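# Balance a bar level on the stand's ridge

## Task

Set the bar across the ridge at the top of the stand so that it sits very nearly level, holds there without support and keeps that state; if the robot is still what keeps it in place at the end, the goal is not met.

## Robot and tools

Robot: two FANUC CRX arms, left_arm and right_arm, each with a Robotiq 140 mm two-finger gripper. Bases in the scene frame: left_arm at (+0.055, +0.424, 0), right_arm at (-0.058, -0.313, 0), both turned almost not at all about z. Scene frame: origin on the table top midway between the arms, +z up, +x out over the table, left_arm on the +y side. The names left and right do not refer to image sides.

Gripper frame: fingers point along the gripper's +z axis and close along its y axis. end_effector_position is the spot between the pads when shut; closed fingertips extend about 33 mm past it (9 mm when fully open). While closing, the tips advance about 24 mm away from the arm, so leave that clearance above a surface.

Row layout (used by execute_actions rows and by move target): always one list of 20 numbers covering both arms, even if one arm is idle. Order: left x, y, z (metres, scene frame), left qw, qx, qy, qz (w first, scene frame), left gripper position, force_limit, speed; then the same ten for the right arm. x, y, z and the quaternion are an absolute pose for that gripper, not an offset. The last three per arm are each in [-1, 1]. position: +1 fully open (140 mm), about -0.8 pads touch, -1 closes until blocked. force_limit: about 14 N at -1, 60 N at 0, 107 N at +1. speed: about 30, 140, 250 mm/s at -1, 0, +1. To keep an arm still, resend its last reported full pose and its same three gripper numbers; a 0 there is a real command. Keep orientation by resending the same target quaternion each row, since reported ones drift. A target more than 0.6 m from the arm's last reported position along any gripper axis is refused.

Tools:
execute_actions {actions, pictures}: actions is an empty list (just read state), or one action {rows, steps} with 1 to 15 rows and steps up to 15 (each step 1/30 s; last row repeats), or one wait {steps} up to 300, counted from the previous result including reply time. Per step the commanded pose is clipped to within 70 mm and 16 degrees of the measured pose, so far targets take several calls; afterwards the arm continues only to its last clipped pose.
move {target, speed}: one 20-number row; each gripper follows a straight path to its absolute pose, all paths finishing together, 0.5 to 10 s. speed in m/s, 0.002 to 0.5 (default 0.25); turning up to twice that in rad/s. Finger numbers are applied at the start. Paths ignore obstacles and the other arm; grippers lag and may overshoot speed near full reach.
wait {seconds}: 0 to 10 s, nothing new sent.
zoom_image {camera, region}: camera is cam_high, cam_low, cam_left_wrist or cam_right_wrist; region [x0, y0, x1, y1] in pixels, at most 504x504. Images are cam_high 672x504, cam_low 672x504, wrist cameras 504x504.
show_instructions: the scene's reference images. read_manual: licence texts. finished_scene {scene}: ends that scene (1 or 2) irreversibly and reports success.

Results: a state line 'left_arm: ... | right_arm: ...' with each gripper's position and quaternion (printed position can be off, more at long reach). object_status: 0 moving, 1 blocked while opening, 2 blocked while closing (a grip), 3 reached target or pads met. Confirm a grip by status 2. To squeeze harder during status 2, raise force_limit and change position from -1 to -0.98 or back. position_measured is in counts: 3 open, 230 pads meeting. 'pose unreachable' means the clearance check altered or blocked that arm's command; HELD marks steps not sent. A 'Hand target' line shows where each arm is being driven. move adds a 'move:' line: done, off_target, moving, held or fault, plus limits (paced = pose clipped; held = some steps blocked, after which the arm may jump fast), and each gripper's distance from its pose.

Cautions: arms are stiff; commanding even slightly past a firm contact can trigger a fault. A joint torque at its load limit (145 N m for waist, shoulder, elbow; 36.4 for wrist joints, held weight included) or an outside force of 150 N stops the arm for 10 s. Faster touches hit harder. Keep the arms from colliding or pressing each other. Do not drop the bar, knock anything off the table, or slam it; something may occasionally nudge loose objects, so check it stays balanced after releasing and withdrawing. Holding loads heats motors; MOTOR HOT warns, and overheating brakes the arm. The scene keeps running while you reply, so act efficiently and smoothly.

Each tool is called after "Call:" as name(argument=value, ...), one argument or row to a line, values as JSON.

Reference images:

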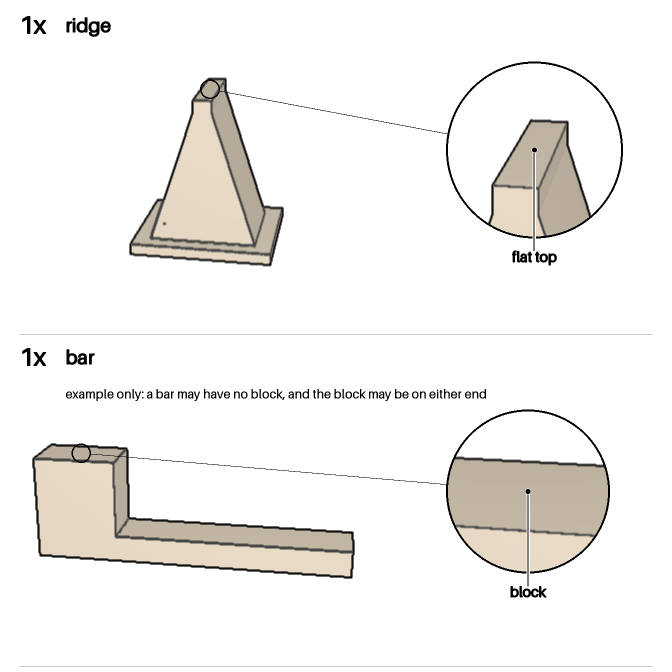

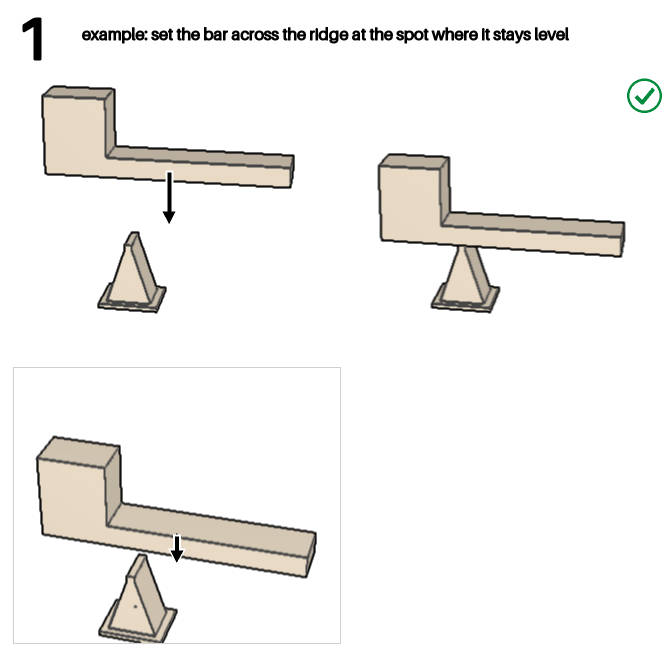

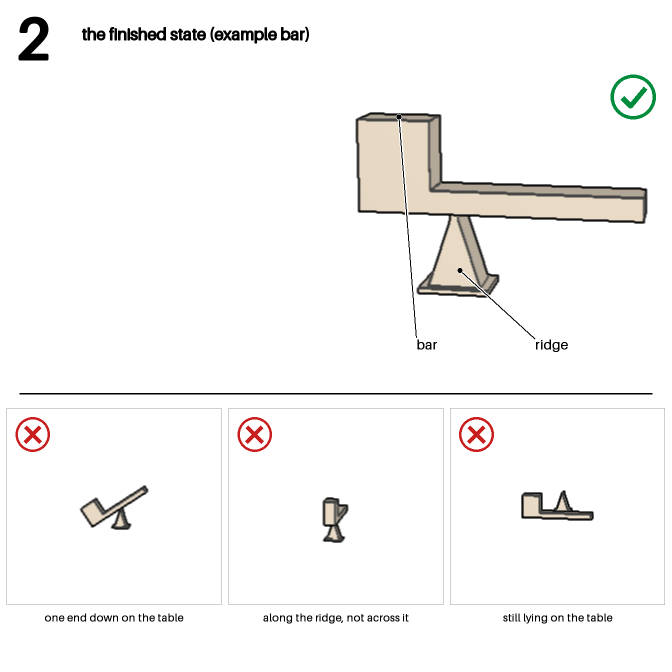

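## Session

Call:
execute_actions(
  actions=[],
)

Scene clock: 0.00 s of 4100.00 s.
left_arm: end_effector_position=(+0.5771, -0.2059, +0.2707) position_measured=3 object_status=3 end_effector_quat_wxyz=(-0.031, +0.883, -0.037, +0.467) | right_arm: end_effector_position=(+0.2704, -0.6691, +0.2370) position_measured=3 object_status=3 end_effector_quat_wxyz=(-0.090, -0.488, +0.868, +0.009)
Joint positions: left_arm=[-1.117  0.602  0.716 -0.898 -1.282  2.681] | right_arm=[-0.465  0.153  0.106  0.137 -1.642 -0.094]
Joint velocities: left_arm=[-0.    -0.    -0.     0.001  0.     0.001] | right_arm=[ 0.002 -0.     0.     0.    -0.     0.   ]
Hand target (left_arm): +0.577, -0.206, +0.271; -0.031, +0.883, -0.037, +0.467
Hand target (right_arm): +0.270, -0.669, +0.237; -0.090, -0.488, +0.868, +0.009

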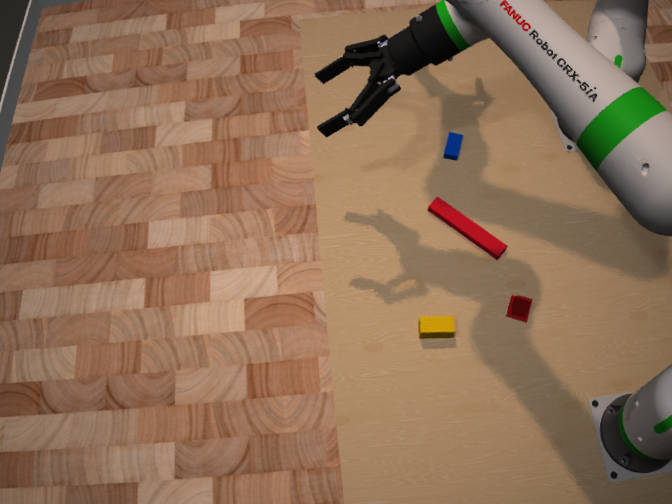

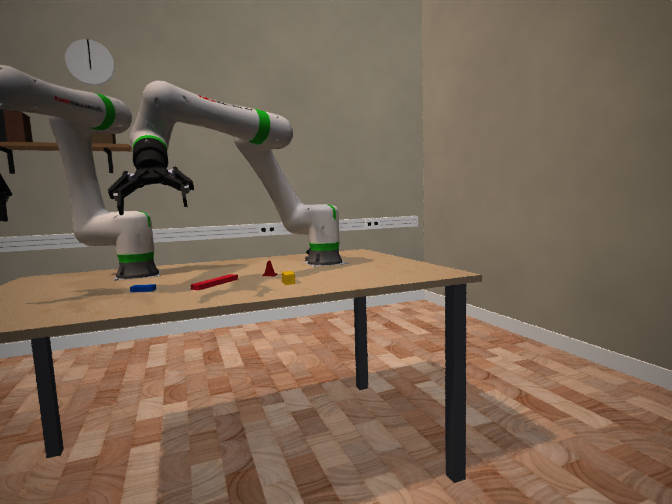

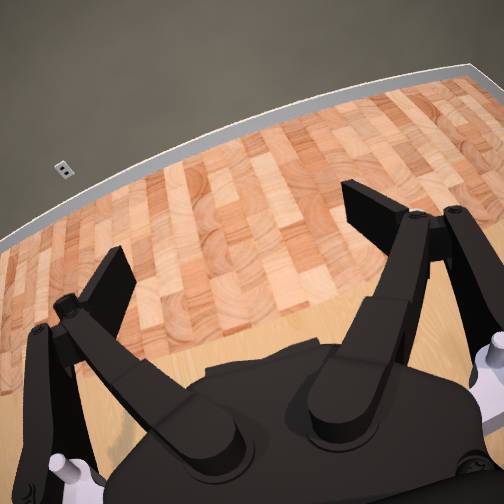

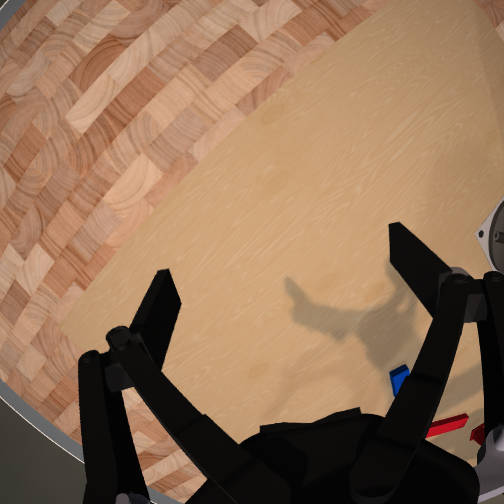

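Call:
zoom_image(
  camera="cam_high",
  region=[400, 110, 672, 350],
)

Call:
move(
  target=[0.3,0.03,0.3,0,1,0,0,1,0,0,0.2704,-0.6691,0.237,-0.09,-0.488,0.868,0.009,1,0,0],
)

Region (400, 110, 672, 350) of cam_high's 672x504 image, scaled by 1.853, with more detail than that image has; it fills the top 445 rows of this view, and the rest is white.

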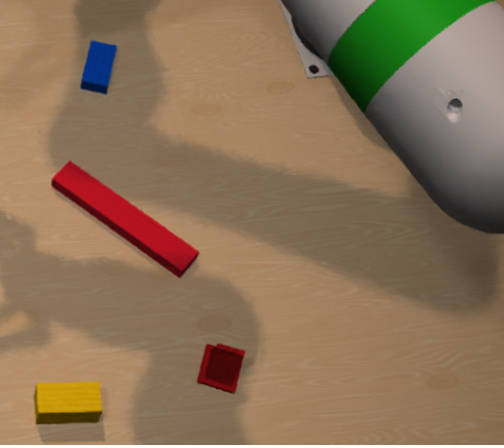

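Scene clock: 5.23 s of 4100.00 s.
left_arm: end_effector_position=(+0.3000, +0.0304, +0.2987) position_measured=3 object_status=3 end_effector_quat_wxyz=(-0.001, +1.000, -0.001, -0.000) | right_arm: end_effector_position=(+0.2704, -0.6691, +0.2370) position_measured=3 object_status=3 end_effector_quat_wxyz=(-0.090, -0.488, +0.868, +0.009)
Joint positions: left_arm=[-0.739  0.047  0.189 -0.001 -1.714  2.3  ] | right_arm=[-0.464  0.152  0.105  0.138 -1.641 -0.093]
Joint velocities: left_arm=[ 0.001  0.    -0.002  0.001 -0.    -0.001] | right_arm=[ 0.002 -0.    -0.     0.001  0.     0.002]
Hand target (left_arm): +0.300, +0.030, +0.299; -0.001, +1.000, -0.001, -0.000
Hand target (right_arm): +0.270, -0.669, +0.237; -0.090, -0.488, +0.868, +0.009
Off the commanded pose (left_arm): 0.001 m, 0 deg.
Off the commanded pose (right_arm): 0.000 m, 0 deg.
move: done

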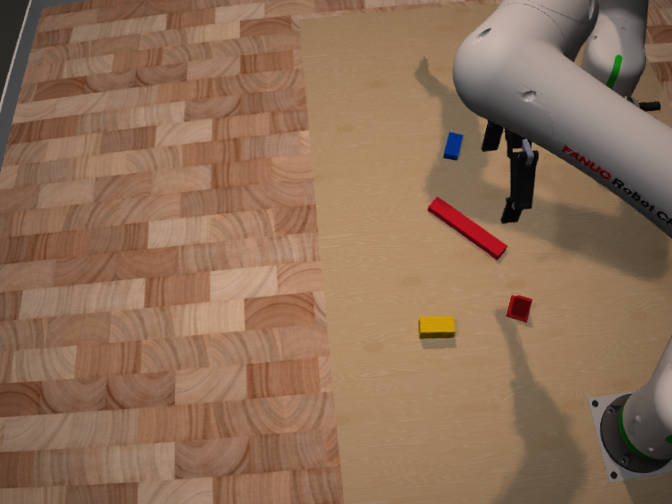

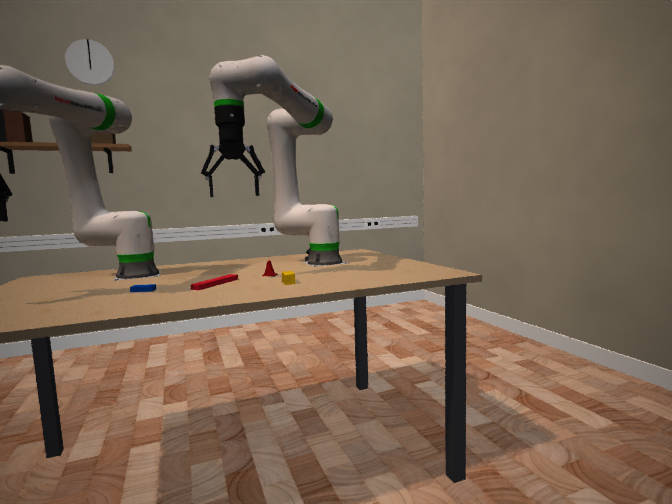

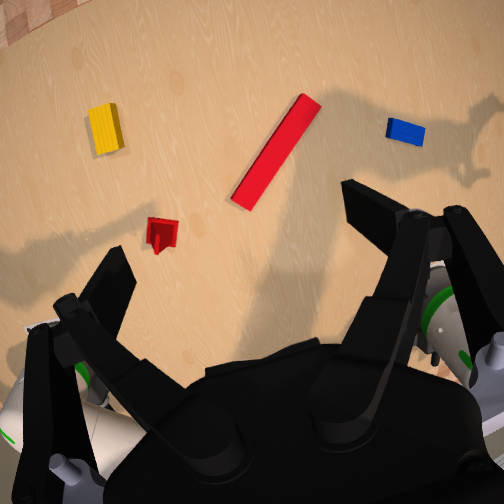

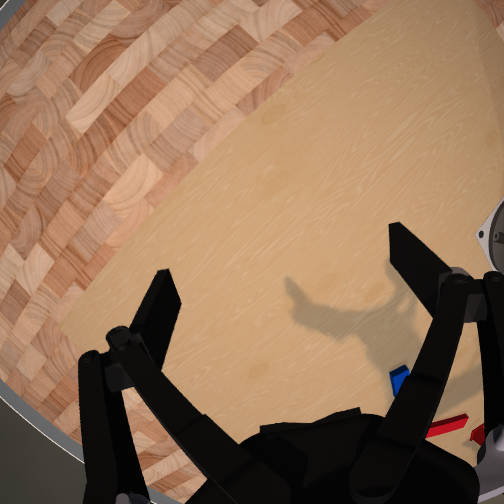

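Call:
move(
  target=[0.41,-0.04,0.12,0,0.934,-0.358,0,0.3,0,0,0.2704,-0.6691,0.237,-0.09,-0.488,0.868,0.009,1,0,0],
)

Scene clock: 12.77 s of 4100.00 s.
left_arm: end_effector_position=(+0.4102, -0.0406, +0.1204) position_measured=91 object_status=3 end_effector_quat_wxyz=(-0.000, +0.934, -0.358, +0.000) | right_arm: end_effector_position=(+0.2704, -0.6691, +0.2370) position_measured=3 object_status=3 end_effector_quat_wxyz=(-0.090, -0.488, +0.868, +0.009)
Joint positions: left_arm=[-0.702  0.372  0.161 -0.    -1.36   1.532] | right_arm=[-0.464  0.152  0.105  0.138 -1.641 -0.093]
Joint velocities: left_arm=[ 0.     0.     0.     0.001  0.001 -0.002] | right_arm=[ 0.001 -0.    -0.    -0.    -0.     0.001]
Hand target (left_arm): +0.410, -0.041, +0.120; -0.000, +0.934, -0.358, -0.000
Hand target (right_arm): +0.270, -0.669, +0.237; -0.090, -0.488, +0.868, +0.009
Off the commanded pose (left_arm): 0.001 m, 0 deg.
Off the commanded pose (right_arm): 0.000 m, 0 deg.
After step 90, 2.63 s passed at rest.
move: done

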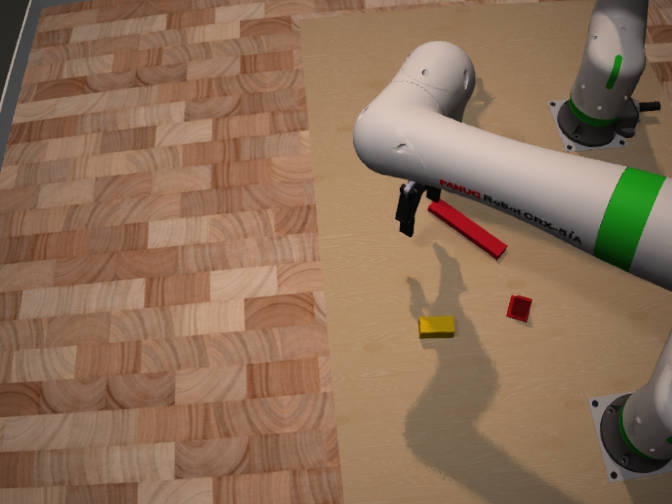

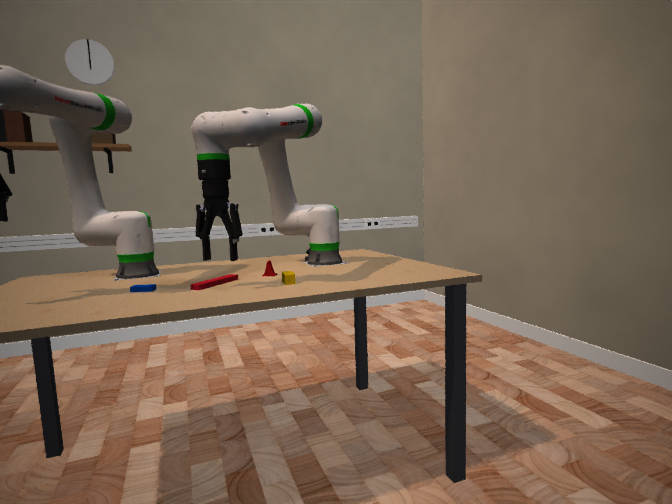

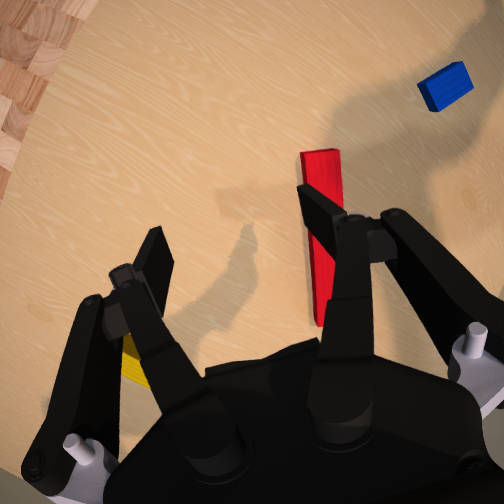

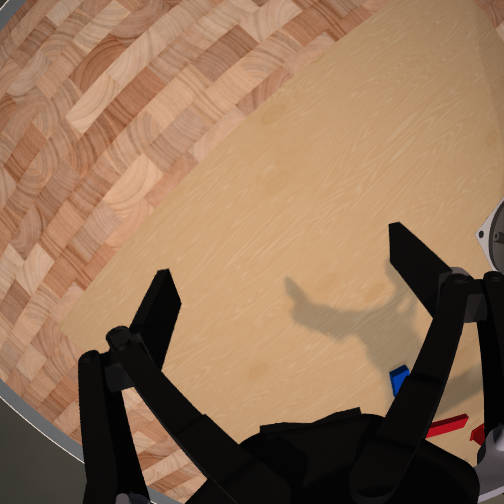

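Call:
move(
  target=[0.31,-0.035,0.075,0,0.914,-0.407,0,0.3,0,0,0.2704,-0.6691,0.237,-0.09,-0.488,0.868,0.009,1,0,0],
)

Scene clock: 17.30 s of 4100.00 s.
left_arm: end_effector_position=(+0.3102, -0.0349, +0.0748) position_measured=91 object_status=3 end_effector_quat_wxyz=(+0.000, +0.913, -0.407, +0.000) | right_arm: end_effector_position=(+0.2704, -0.6691, +0.2370) position_measured=3 object_status=3 end_effector_quat_wxyz=(-0.090, -0.488, +0.868, +0.009)
Joint positions: left_arm=[-0.821  0.259 -0.097  0.    -1.214  1.546] | right_arm=[-0.464  0.152  0.105  0.138 -1.641 -0.093]
Joint velocities: left_arm=[-0.001 -0.001 -0.002  0.001  0.002  0.002] | right_arm=[ 0.     0.    -0.    -0.001  0.    -0.   ]
Hand target (left_arm): +0.310, -0.035, +0.075; +0.000, +0.913, -0.407, +0.000
Hand target (right_arm): +0.270, -0.669, +0.237; -0.090, -0.488, +0.868, +0.009
Off the commanded pose (left_arm): 0.000 m, 0 deg.
Off the commanded pose (right_arm): 0.000 m, 0 deg.
After step 90, 0.63 s passed at rest.
move: done

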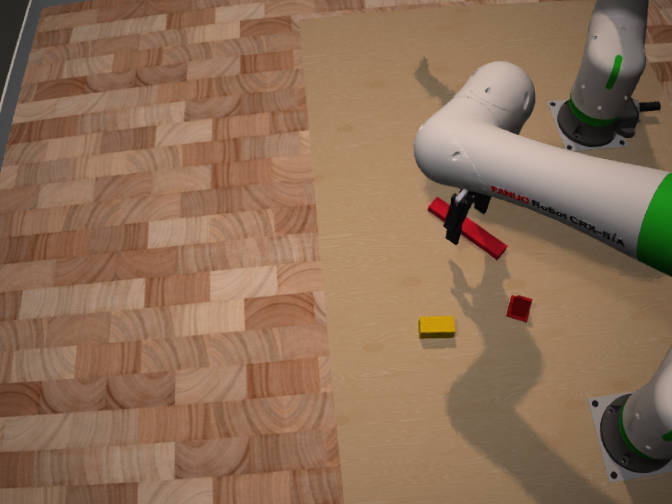

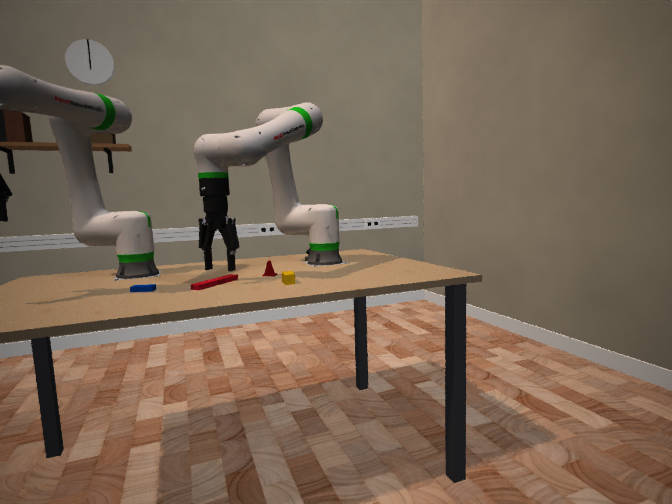

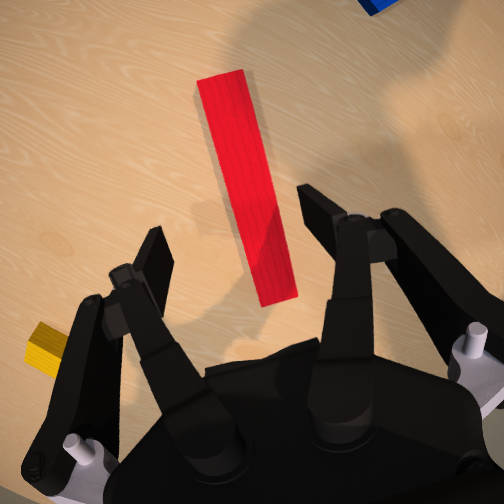

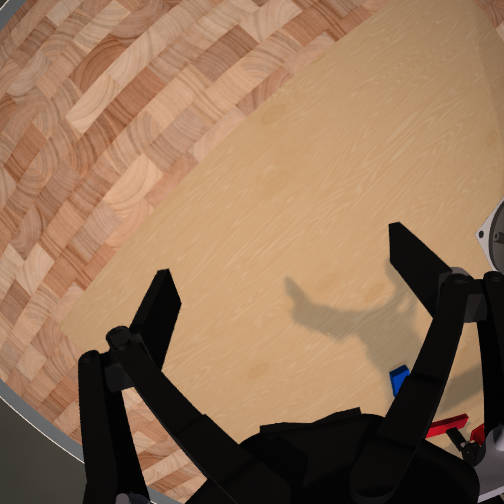

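Call:
move(
  target=[0.298,-0.043,0.038,0,0.914,-0.407,0,0,0,0,0.2704,-0.6691,0.237,-0.09,-0.488,0.868,0.009,1,0,0],
  speed=0.1,
)

Scene clock: 19.70 s of 4100.00 s.
left_arm: end_effector_position=(+0.2980, -0.0431, +0.0381) position_measured=129 object_status=3 end_effector_quat_wxyz=(+0.000, +0.914, -0.407, -0.000) | right_arm: end_effector_position=(+0.2704, -0.6691, +0.2370) position_measured=3 object_status=3 end_effector_quat_wxyz=(-0.090, -0.488, +0.868, +0.009)
Joint positions: left_arm=[-0.85   0.297 -0.141  0.    -1.133  1.574] | right_arm=[-0.464  0.152  0.105  0.138 -1.641 -0.093]
Joint velocities: left_arm=[-0.    -0.001 -0.001 -0.     0.001  0.   ] | right_arm=[-0.001 -0.     0.     0.    -0.     0.001]
Hand target (left_arm): +0.298, -0.043, +0.038; +0.000, +0.913, -0.407, +0.000
Hand target (right_arm): +0.270, -0.669, +0.237; -0.090, -0.488, +0.868, +0.009
Off the commanded pose (left_arm): 0.000 m, 0 deg.
Off the commanded pose (right_arm): 0.000 m, 0 deg.
move: done

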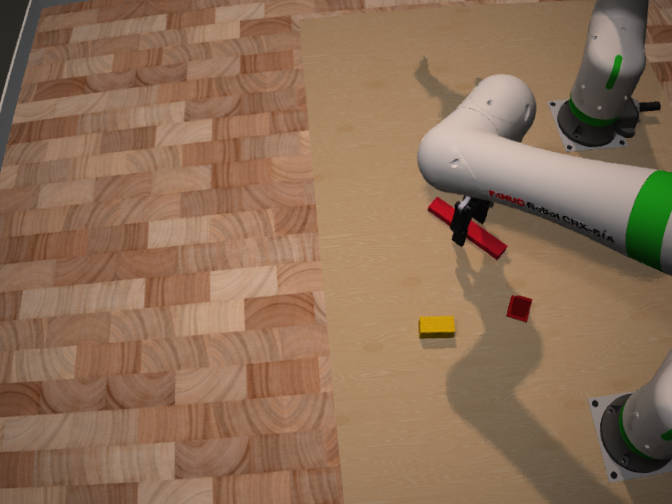

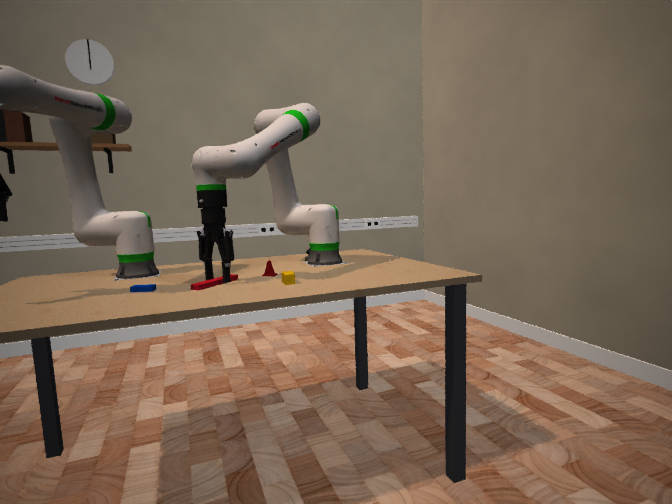

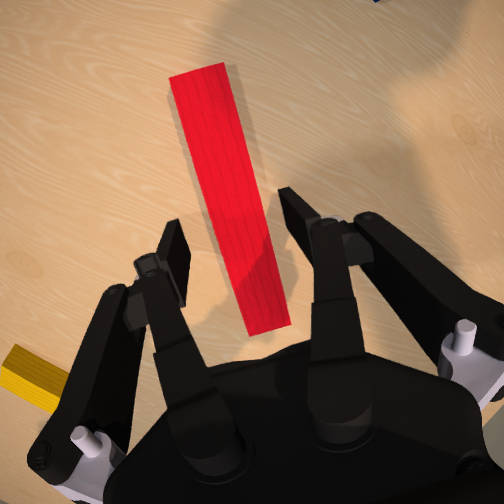

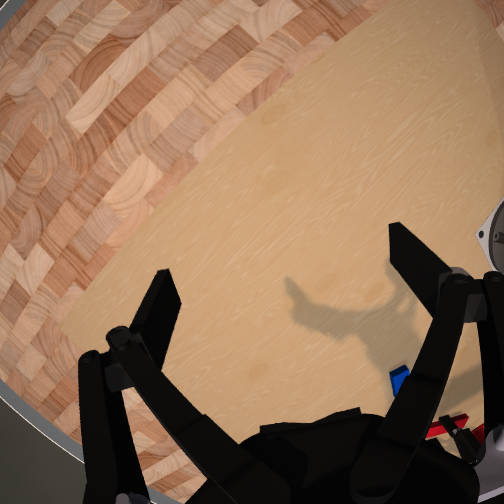

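Call:
move(
  target=[0.298,-0.049,0.038,0,0.914,-0.407,0,0,0,0,0.2704,-0.6691,0.237,-0.09,-0.488,0.868,0.009,1,0,0],
)

Call:
move(
  target=[0.298,-0.049,0.038,0,0.914,-0.407,0,-1,0,0,0.2704,-0.6691,0.237,-0.09,-0.488,0.868,0.009,1,0,0],
)

Call:
move(
  target=[0.26,0.04,0.13,0,0.74,-0.673,0,-1,0,0,0.2704,-0.6691,0.237,-0.09,-0.488,0.868,0.009,1,0,0],
)

Scene clock: 24.83 s of 4100.00 s.
left_arm: end_effector_position=(+0.2980, -0.0490, +0.0380) position_measured=129 object_status=3 end_effector_quat_wxyz=(+0.000, +0.914, -0.407, +0.000) | right_arm: end_effector_position=(+0.2704, -0.6691, +0.2370) position_measured=3 object_status=3 end_effector_quat_wxyz=(-0.090, -0.488, +0.868, +0.009)
Joint positions: left_arm=[-0.858  0.31  -0.125  0.    -1.136  1.582] | right_arm=[-0.464  0.152  0.105  0.138 -1.641 -0.093]
Joint velocities: left_arm=[-0.     0.001  0.001 -0.001  0.    -0.001] | right_arm=[0.    0.    0.    0.    0.001 0.   ]
Hand target (left_arm): +0.298, -0.049, +0.038; +0.000, +0.914, -0.407, +0.000
Hand target (right_arm): +0.270, -0.669, +0.237; -0.090, -0.488, +0.868, +0.009
Off the commanded pose (left_arm): 0.000 m, 0 deg.
Off the commanded pose (right_arm): 0.000 m, 0 deg.
After step 90, 1.43 s passed at rest.
move: done

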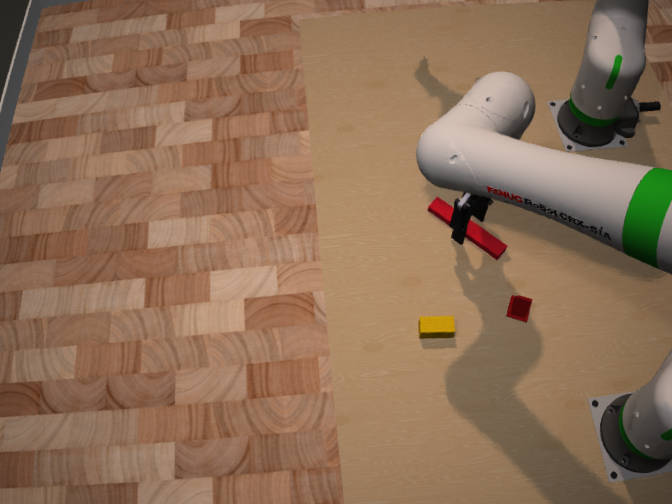

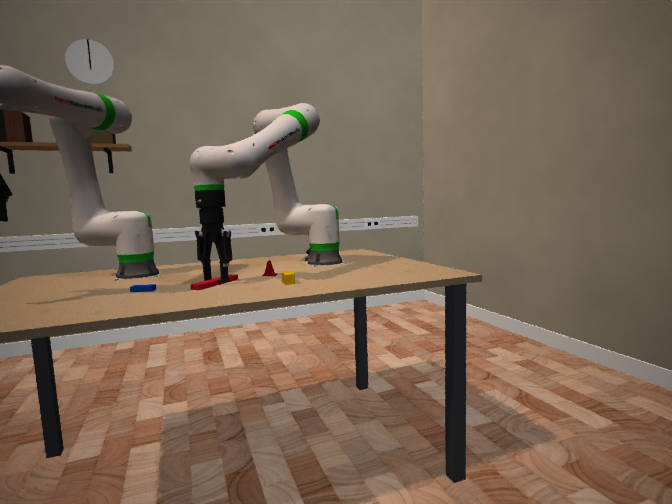

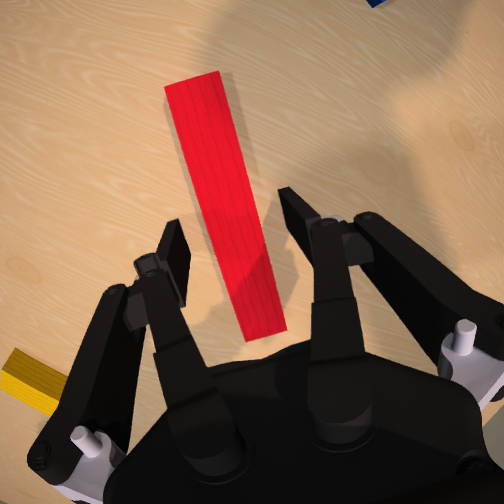

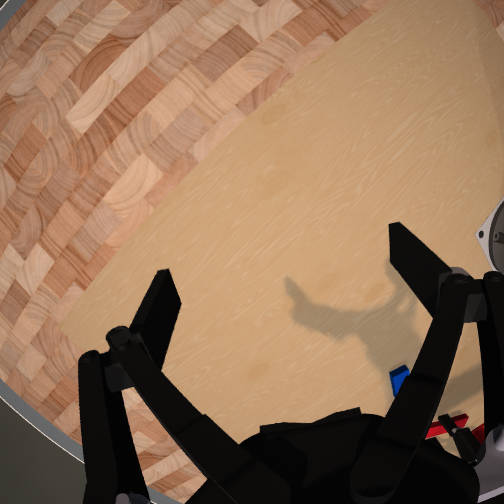

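Scene clock: 25.53 s of 4100.00 s.
left_arm: end_effector_position=(+0.2980, -0.0490, +0.0381) position_measured=185 object_status=2 end_effector_quat_wxyz=(+0.000, +0.914, -0.407, +0.000) | right_arm: end_effector_position=(+0.2704, -0.6691, +0.2370) position_measured=3 object_status=3 end_effector_quat_wxyz=(-0.090, -0.488, +0.868, +0.009)
Joint positions: left_arm=[-0.858  0.31  -0.125  0.    -1.136  1.582] | right_arm=[-0.464  0.152  0.105  0.138 -1.641 -0.093]
Joint velocities: left_arm=[ 0.    -0.001  0.     0.001 -0.    -0.   ] | right_arm=[ 0.     0.001 -0.     0.     0.    -0.001]
Hand target (left_arm): +0.298, -0.049, +0.038; -0.000, +0.914, -0.407, -0.000
Hand target (right_arm): +0.270, -0.669, +0.237; -0.090, -0.488, +0.868, +0.009
Off the commanded pose (left_arm): 0.000 m, 0 deg.
Off the commanded pose (right_arm): 0.000 m, 0 deg.
move: done

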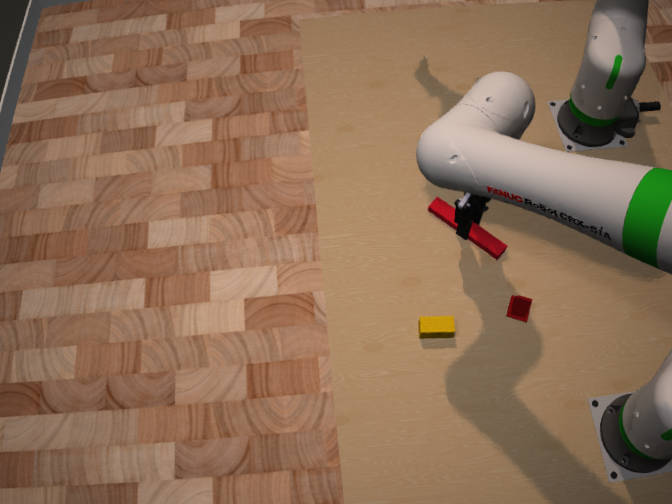

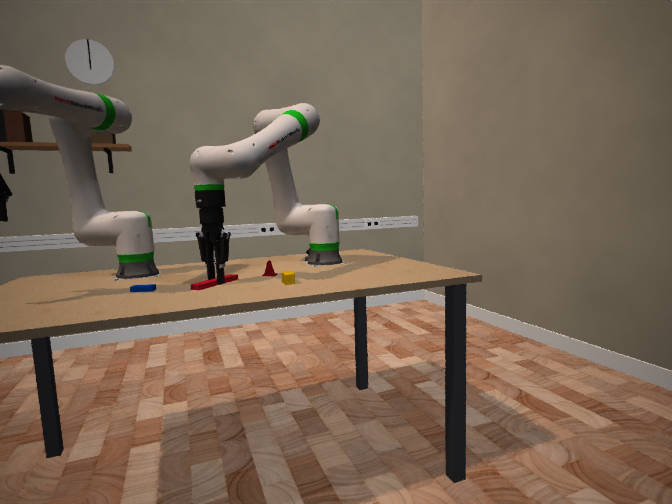

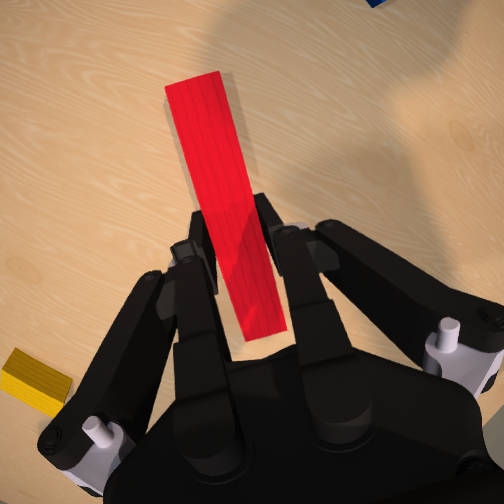

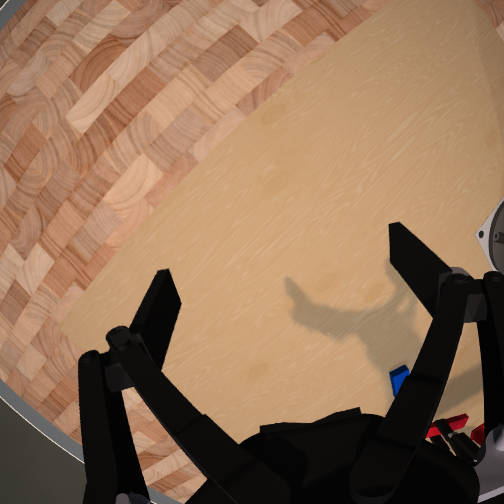

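Scene clock: 27.23 s of 4100.00 s.
left_arm: end_effector_position=(+0.2600, +0.0403, +0.1297) position_measured=185 object_status=2 end_effector_quat_wxyz=(-0.000, +0.740, -0.673, -0.000) | right_arm: end_effector_position=(+0.2704, -0.6691, +0.2370) position_measured=3 object_status=3 end_effector_quat_wxyz=(-0.090, -0.488, +0.868, +0.009)
Joint positions: left_arm=[-0.785 -0.004 -0.259 -0.    -1.315  0.872] | right_arm=[-0.464  0.152  0.105  0.138 -1.641 -0.093]
Joint velocities: left_arm=[ 0.001 -0.001 -0.001  0.002 -0.001 -0.004] | right_arm=[ 0.002 -0.     0.     0.    -0.    -0.   ]
Hand target (left_arm): +0.260, +0.040, +0.130; -0.000, +0.740, -0.673, -0.000
Hand target (right_arm): +0.270, -0.669, +0.237; -0.090, -0.488, +0.868, +0.009
Off the commanded pose (left_arm): 0.000 m, 0 deg.
Off the commanded pose (right_arm): 0.000 m, 0 deg.
move: done

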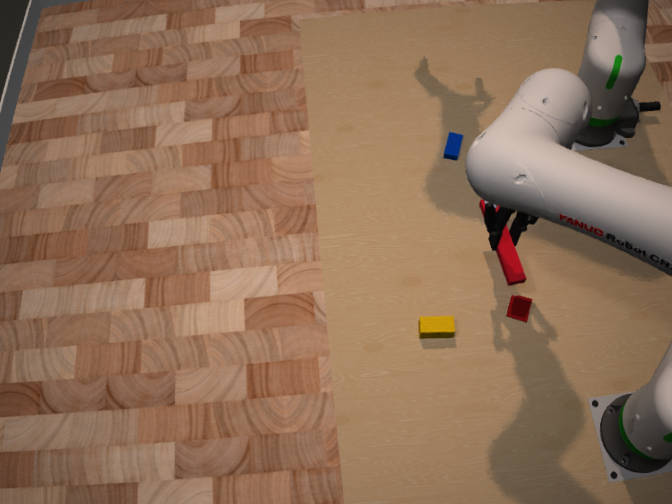

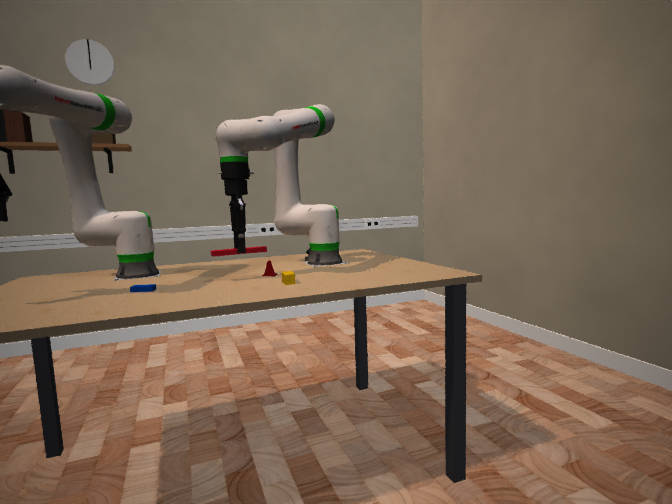

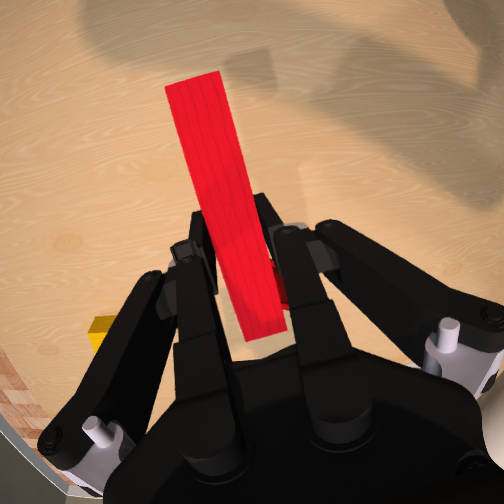

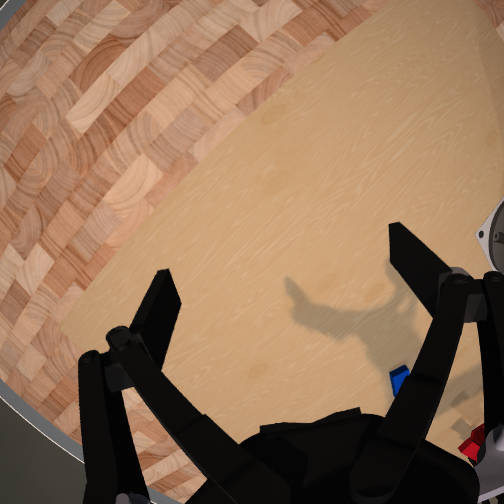

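Call:
move(
  target=[0.232,0.135,0.12,0,0.574,-0.819,0,-1,0,0,0.2704,-0.6691,0.237,-0.09,-0.488,0.868,0.009,1,0,0],
  speed=0.15,
)

Call:
zoom_image(
  camera="cam_low",
  region=[220, 220, 320, 290],
)

Call:
zoom_image(
  camera="cam_high",
  region=[460, 220, 600, 360],
)

Scene clock: 34.90 s of 4100.00 s.
left_arm: end_effector_position=(+0.2321, +0.1351, +0.1197) position_measured=185 object_status=2 end_effector_quat_wxyz=(+0.000, -0.574, +0.819, +0.000) | right_arm: end_effector_position=(+0.2704, -0.6691, +0.2370) position_measured=3 object_status=3 end_effector_quat_wxyz=(-0.090, -0.488, +0.868, +0.009)
Joint positions: left_arm=[-0.636 -0.258 -0.505 -0.    -1.324  0.279] | right_arm=[-0.464  0.152  0.105  0.138 -1.641 -0.093]
Joint velocities: left_arm=[ 0.002 -0.001 -0.002  0.002 -0.    -0.006] | right_arm=[-0.001 -0.    -0.    -0.     0.    -0.   ]
Hand target (left_arm): +0.232, +0.135, +0.120; +0.000, -0.574, +0.819, +0.000
Hand target (right_arm): +0.270, -0.669, +0.237; -0.090, -0.488, +0.868, +0.009
Off the commanded pose (left_arm): 0.000 m, 0 deg.
Off the commanded pose (right_arm): 0.000 m, 0 deg.
After step 90, 2.80 s passed at rest.
move: done

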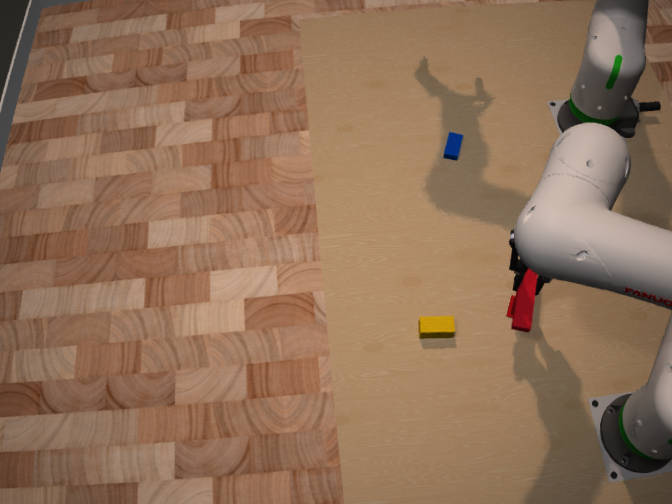

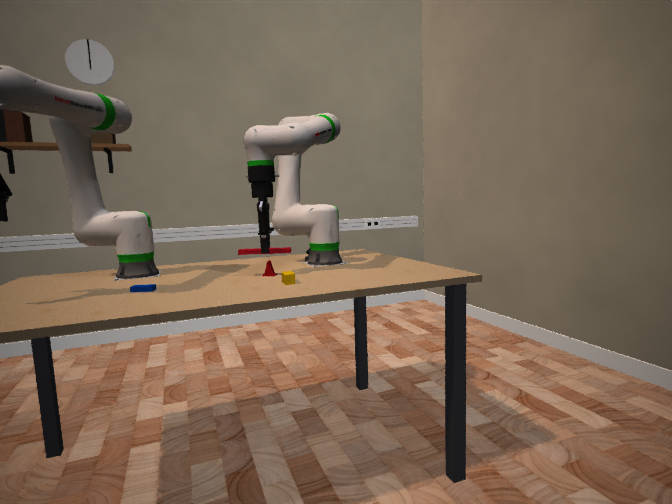

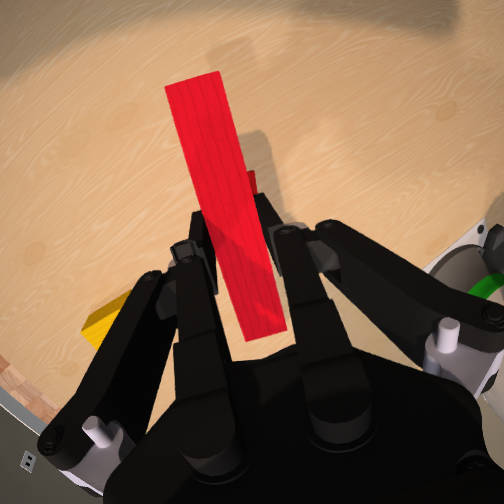

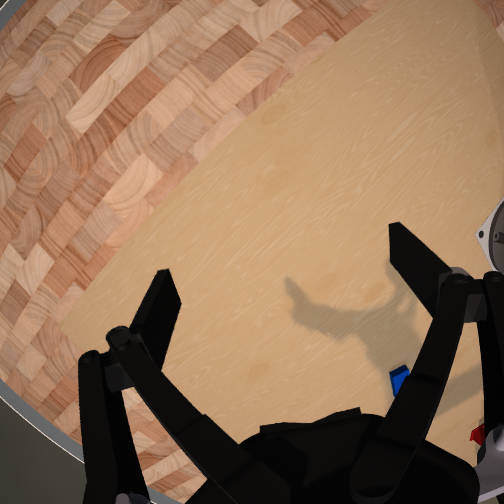

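Region (220, 220, 320, 290) of cam_low's 672x504 image, scaled by 5.040, with more detail than that image has; it fills the top 353 rows of this view, and the rest is white.

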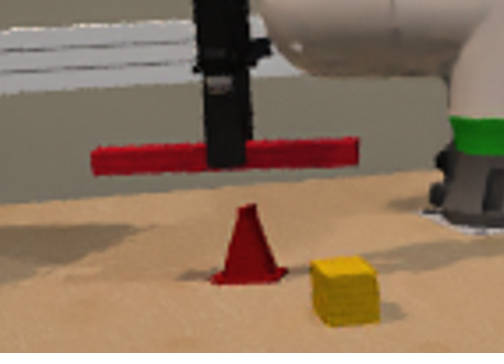

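Region (460, 220, 600, 360) of cam_high's 672x504 image, scaled by 3.600, with more detail than that image has.

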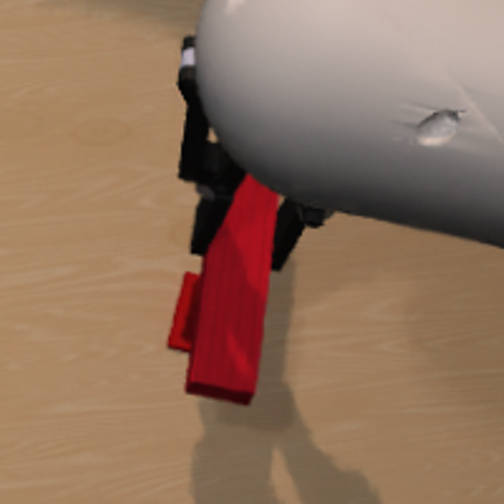

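Call:
move(
  target=[0.233,0.147,0.098,0,0.574,-0.819,0,-1,0,0,0.2704,-0.6691,0.237,-0.09,-0.488,0.868,0.009,1,0,0],
  speed=0.05,
)

Call:
zoom_image(
  camera="cam_low",
  region=[230, 235, 310, 285],
)

Scene clock: 37.83 s of 4100.00 s.
left_arm: end_effector_position=(+0.2331, +0.1470, +0.0980) position_measured=185 object_status=2 end_effector_quat_wxyz=(+0.000, -0.574, +0.819, +0.000) | right_arm: end_effector_position=(+0.2704, -0.6691, +0.2370) position_measured=3 object_status=3 end_effector_quat_wxyz=(-0.090, -0.488, +0.868, +0.009)
Joint positions: left_arm=[-0.602 -0.27  -0.566 -0.    -1.274  0.245] | right_arm=[-0.464  0.152  0.105  0.138 -1.641 -0.093]
Joint velocities: left_arm=[ 0.001  0.001 -0.002  0.001  0.002 -0.   ] | right_arm=[-0.001 -0.    -0.    -0.    -0.     0.001]
Hand target (left_arm): +0.233, +0.147, +0.098; -0.000, -0.574, +0.819, +0.000
Hand target (right_arm): +0.270, -0.669, +0.237; -0.090, -0.488, +0.868, +0.009
Off the commanded pose (left_arm): 0.000 m, 0 deg.
Off the commanded pose (right_arm): 0.000 m, 0 deg.
move: done

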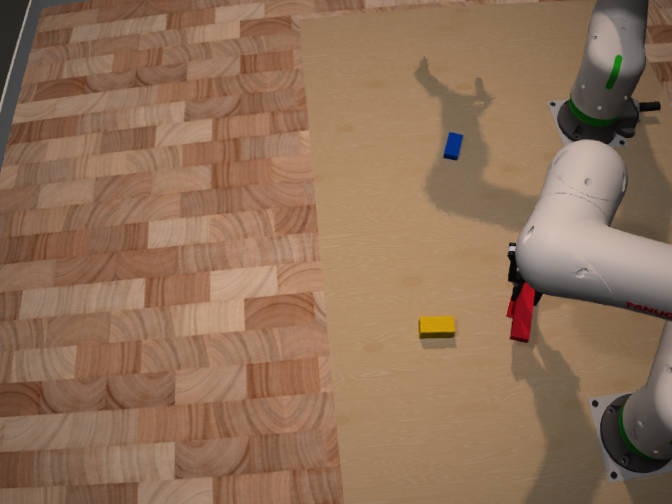

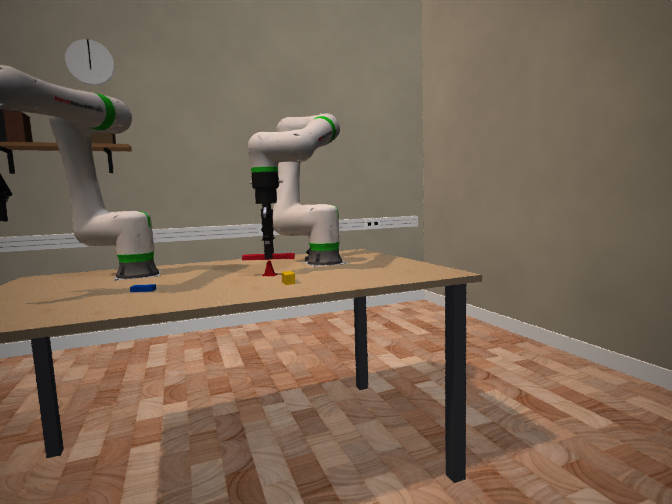

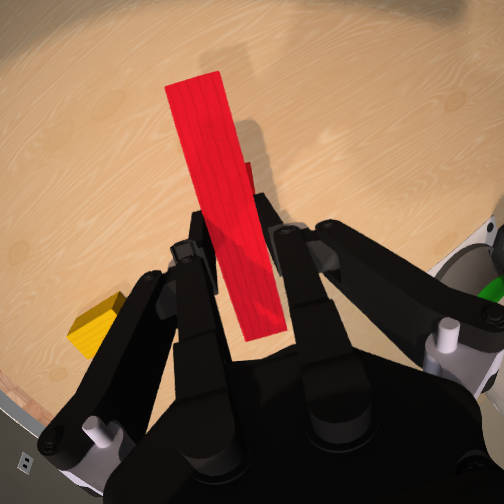

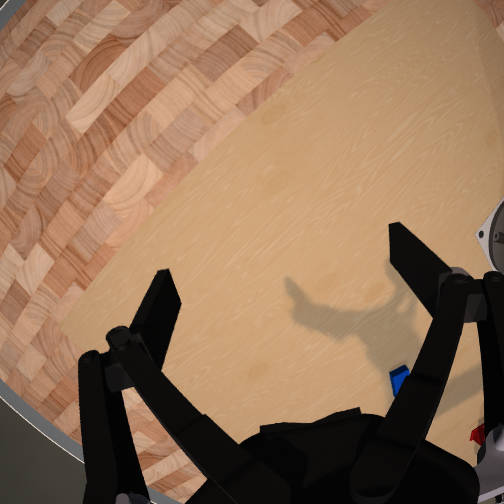

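Region (230, 235, 310, 285) of cam_low's 672x504 image, scaled by 6.300, with more detail than that image has; it fills the top 315 rows of this view, and the rest is white.

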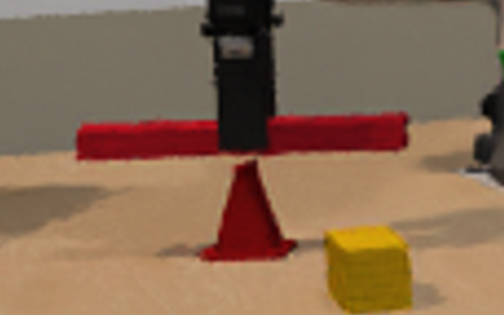

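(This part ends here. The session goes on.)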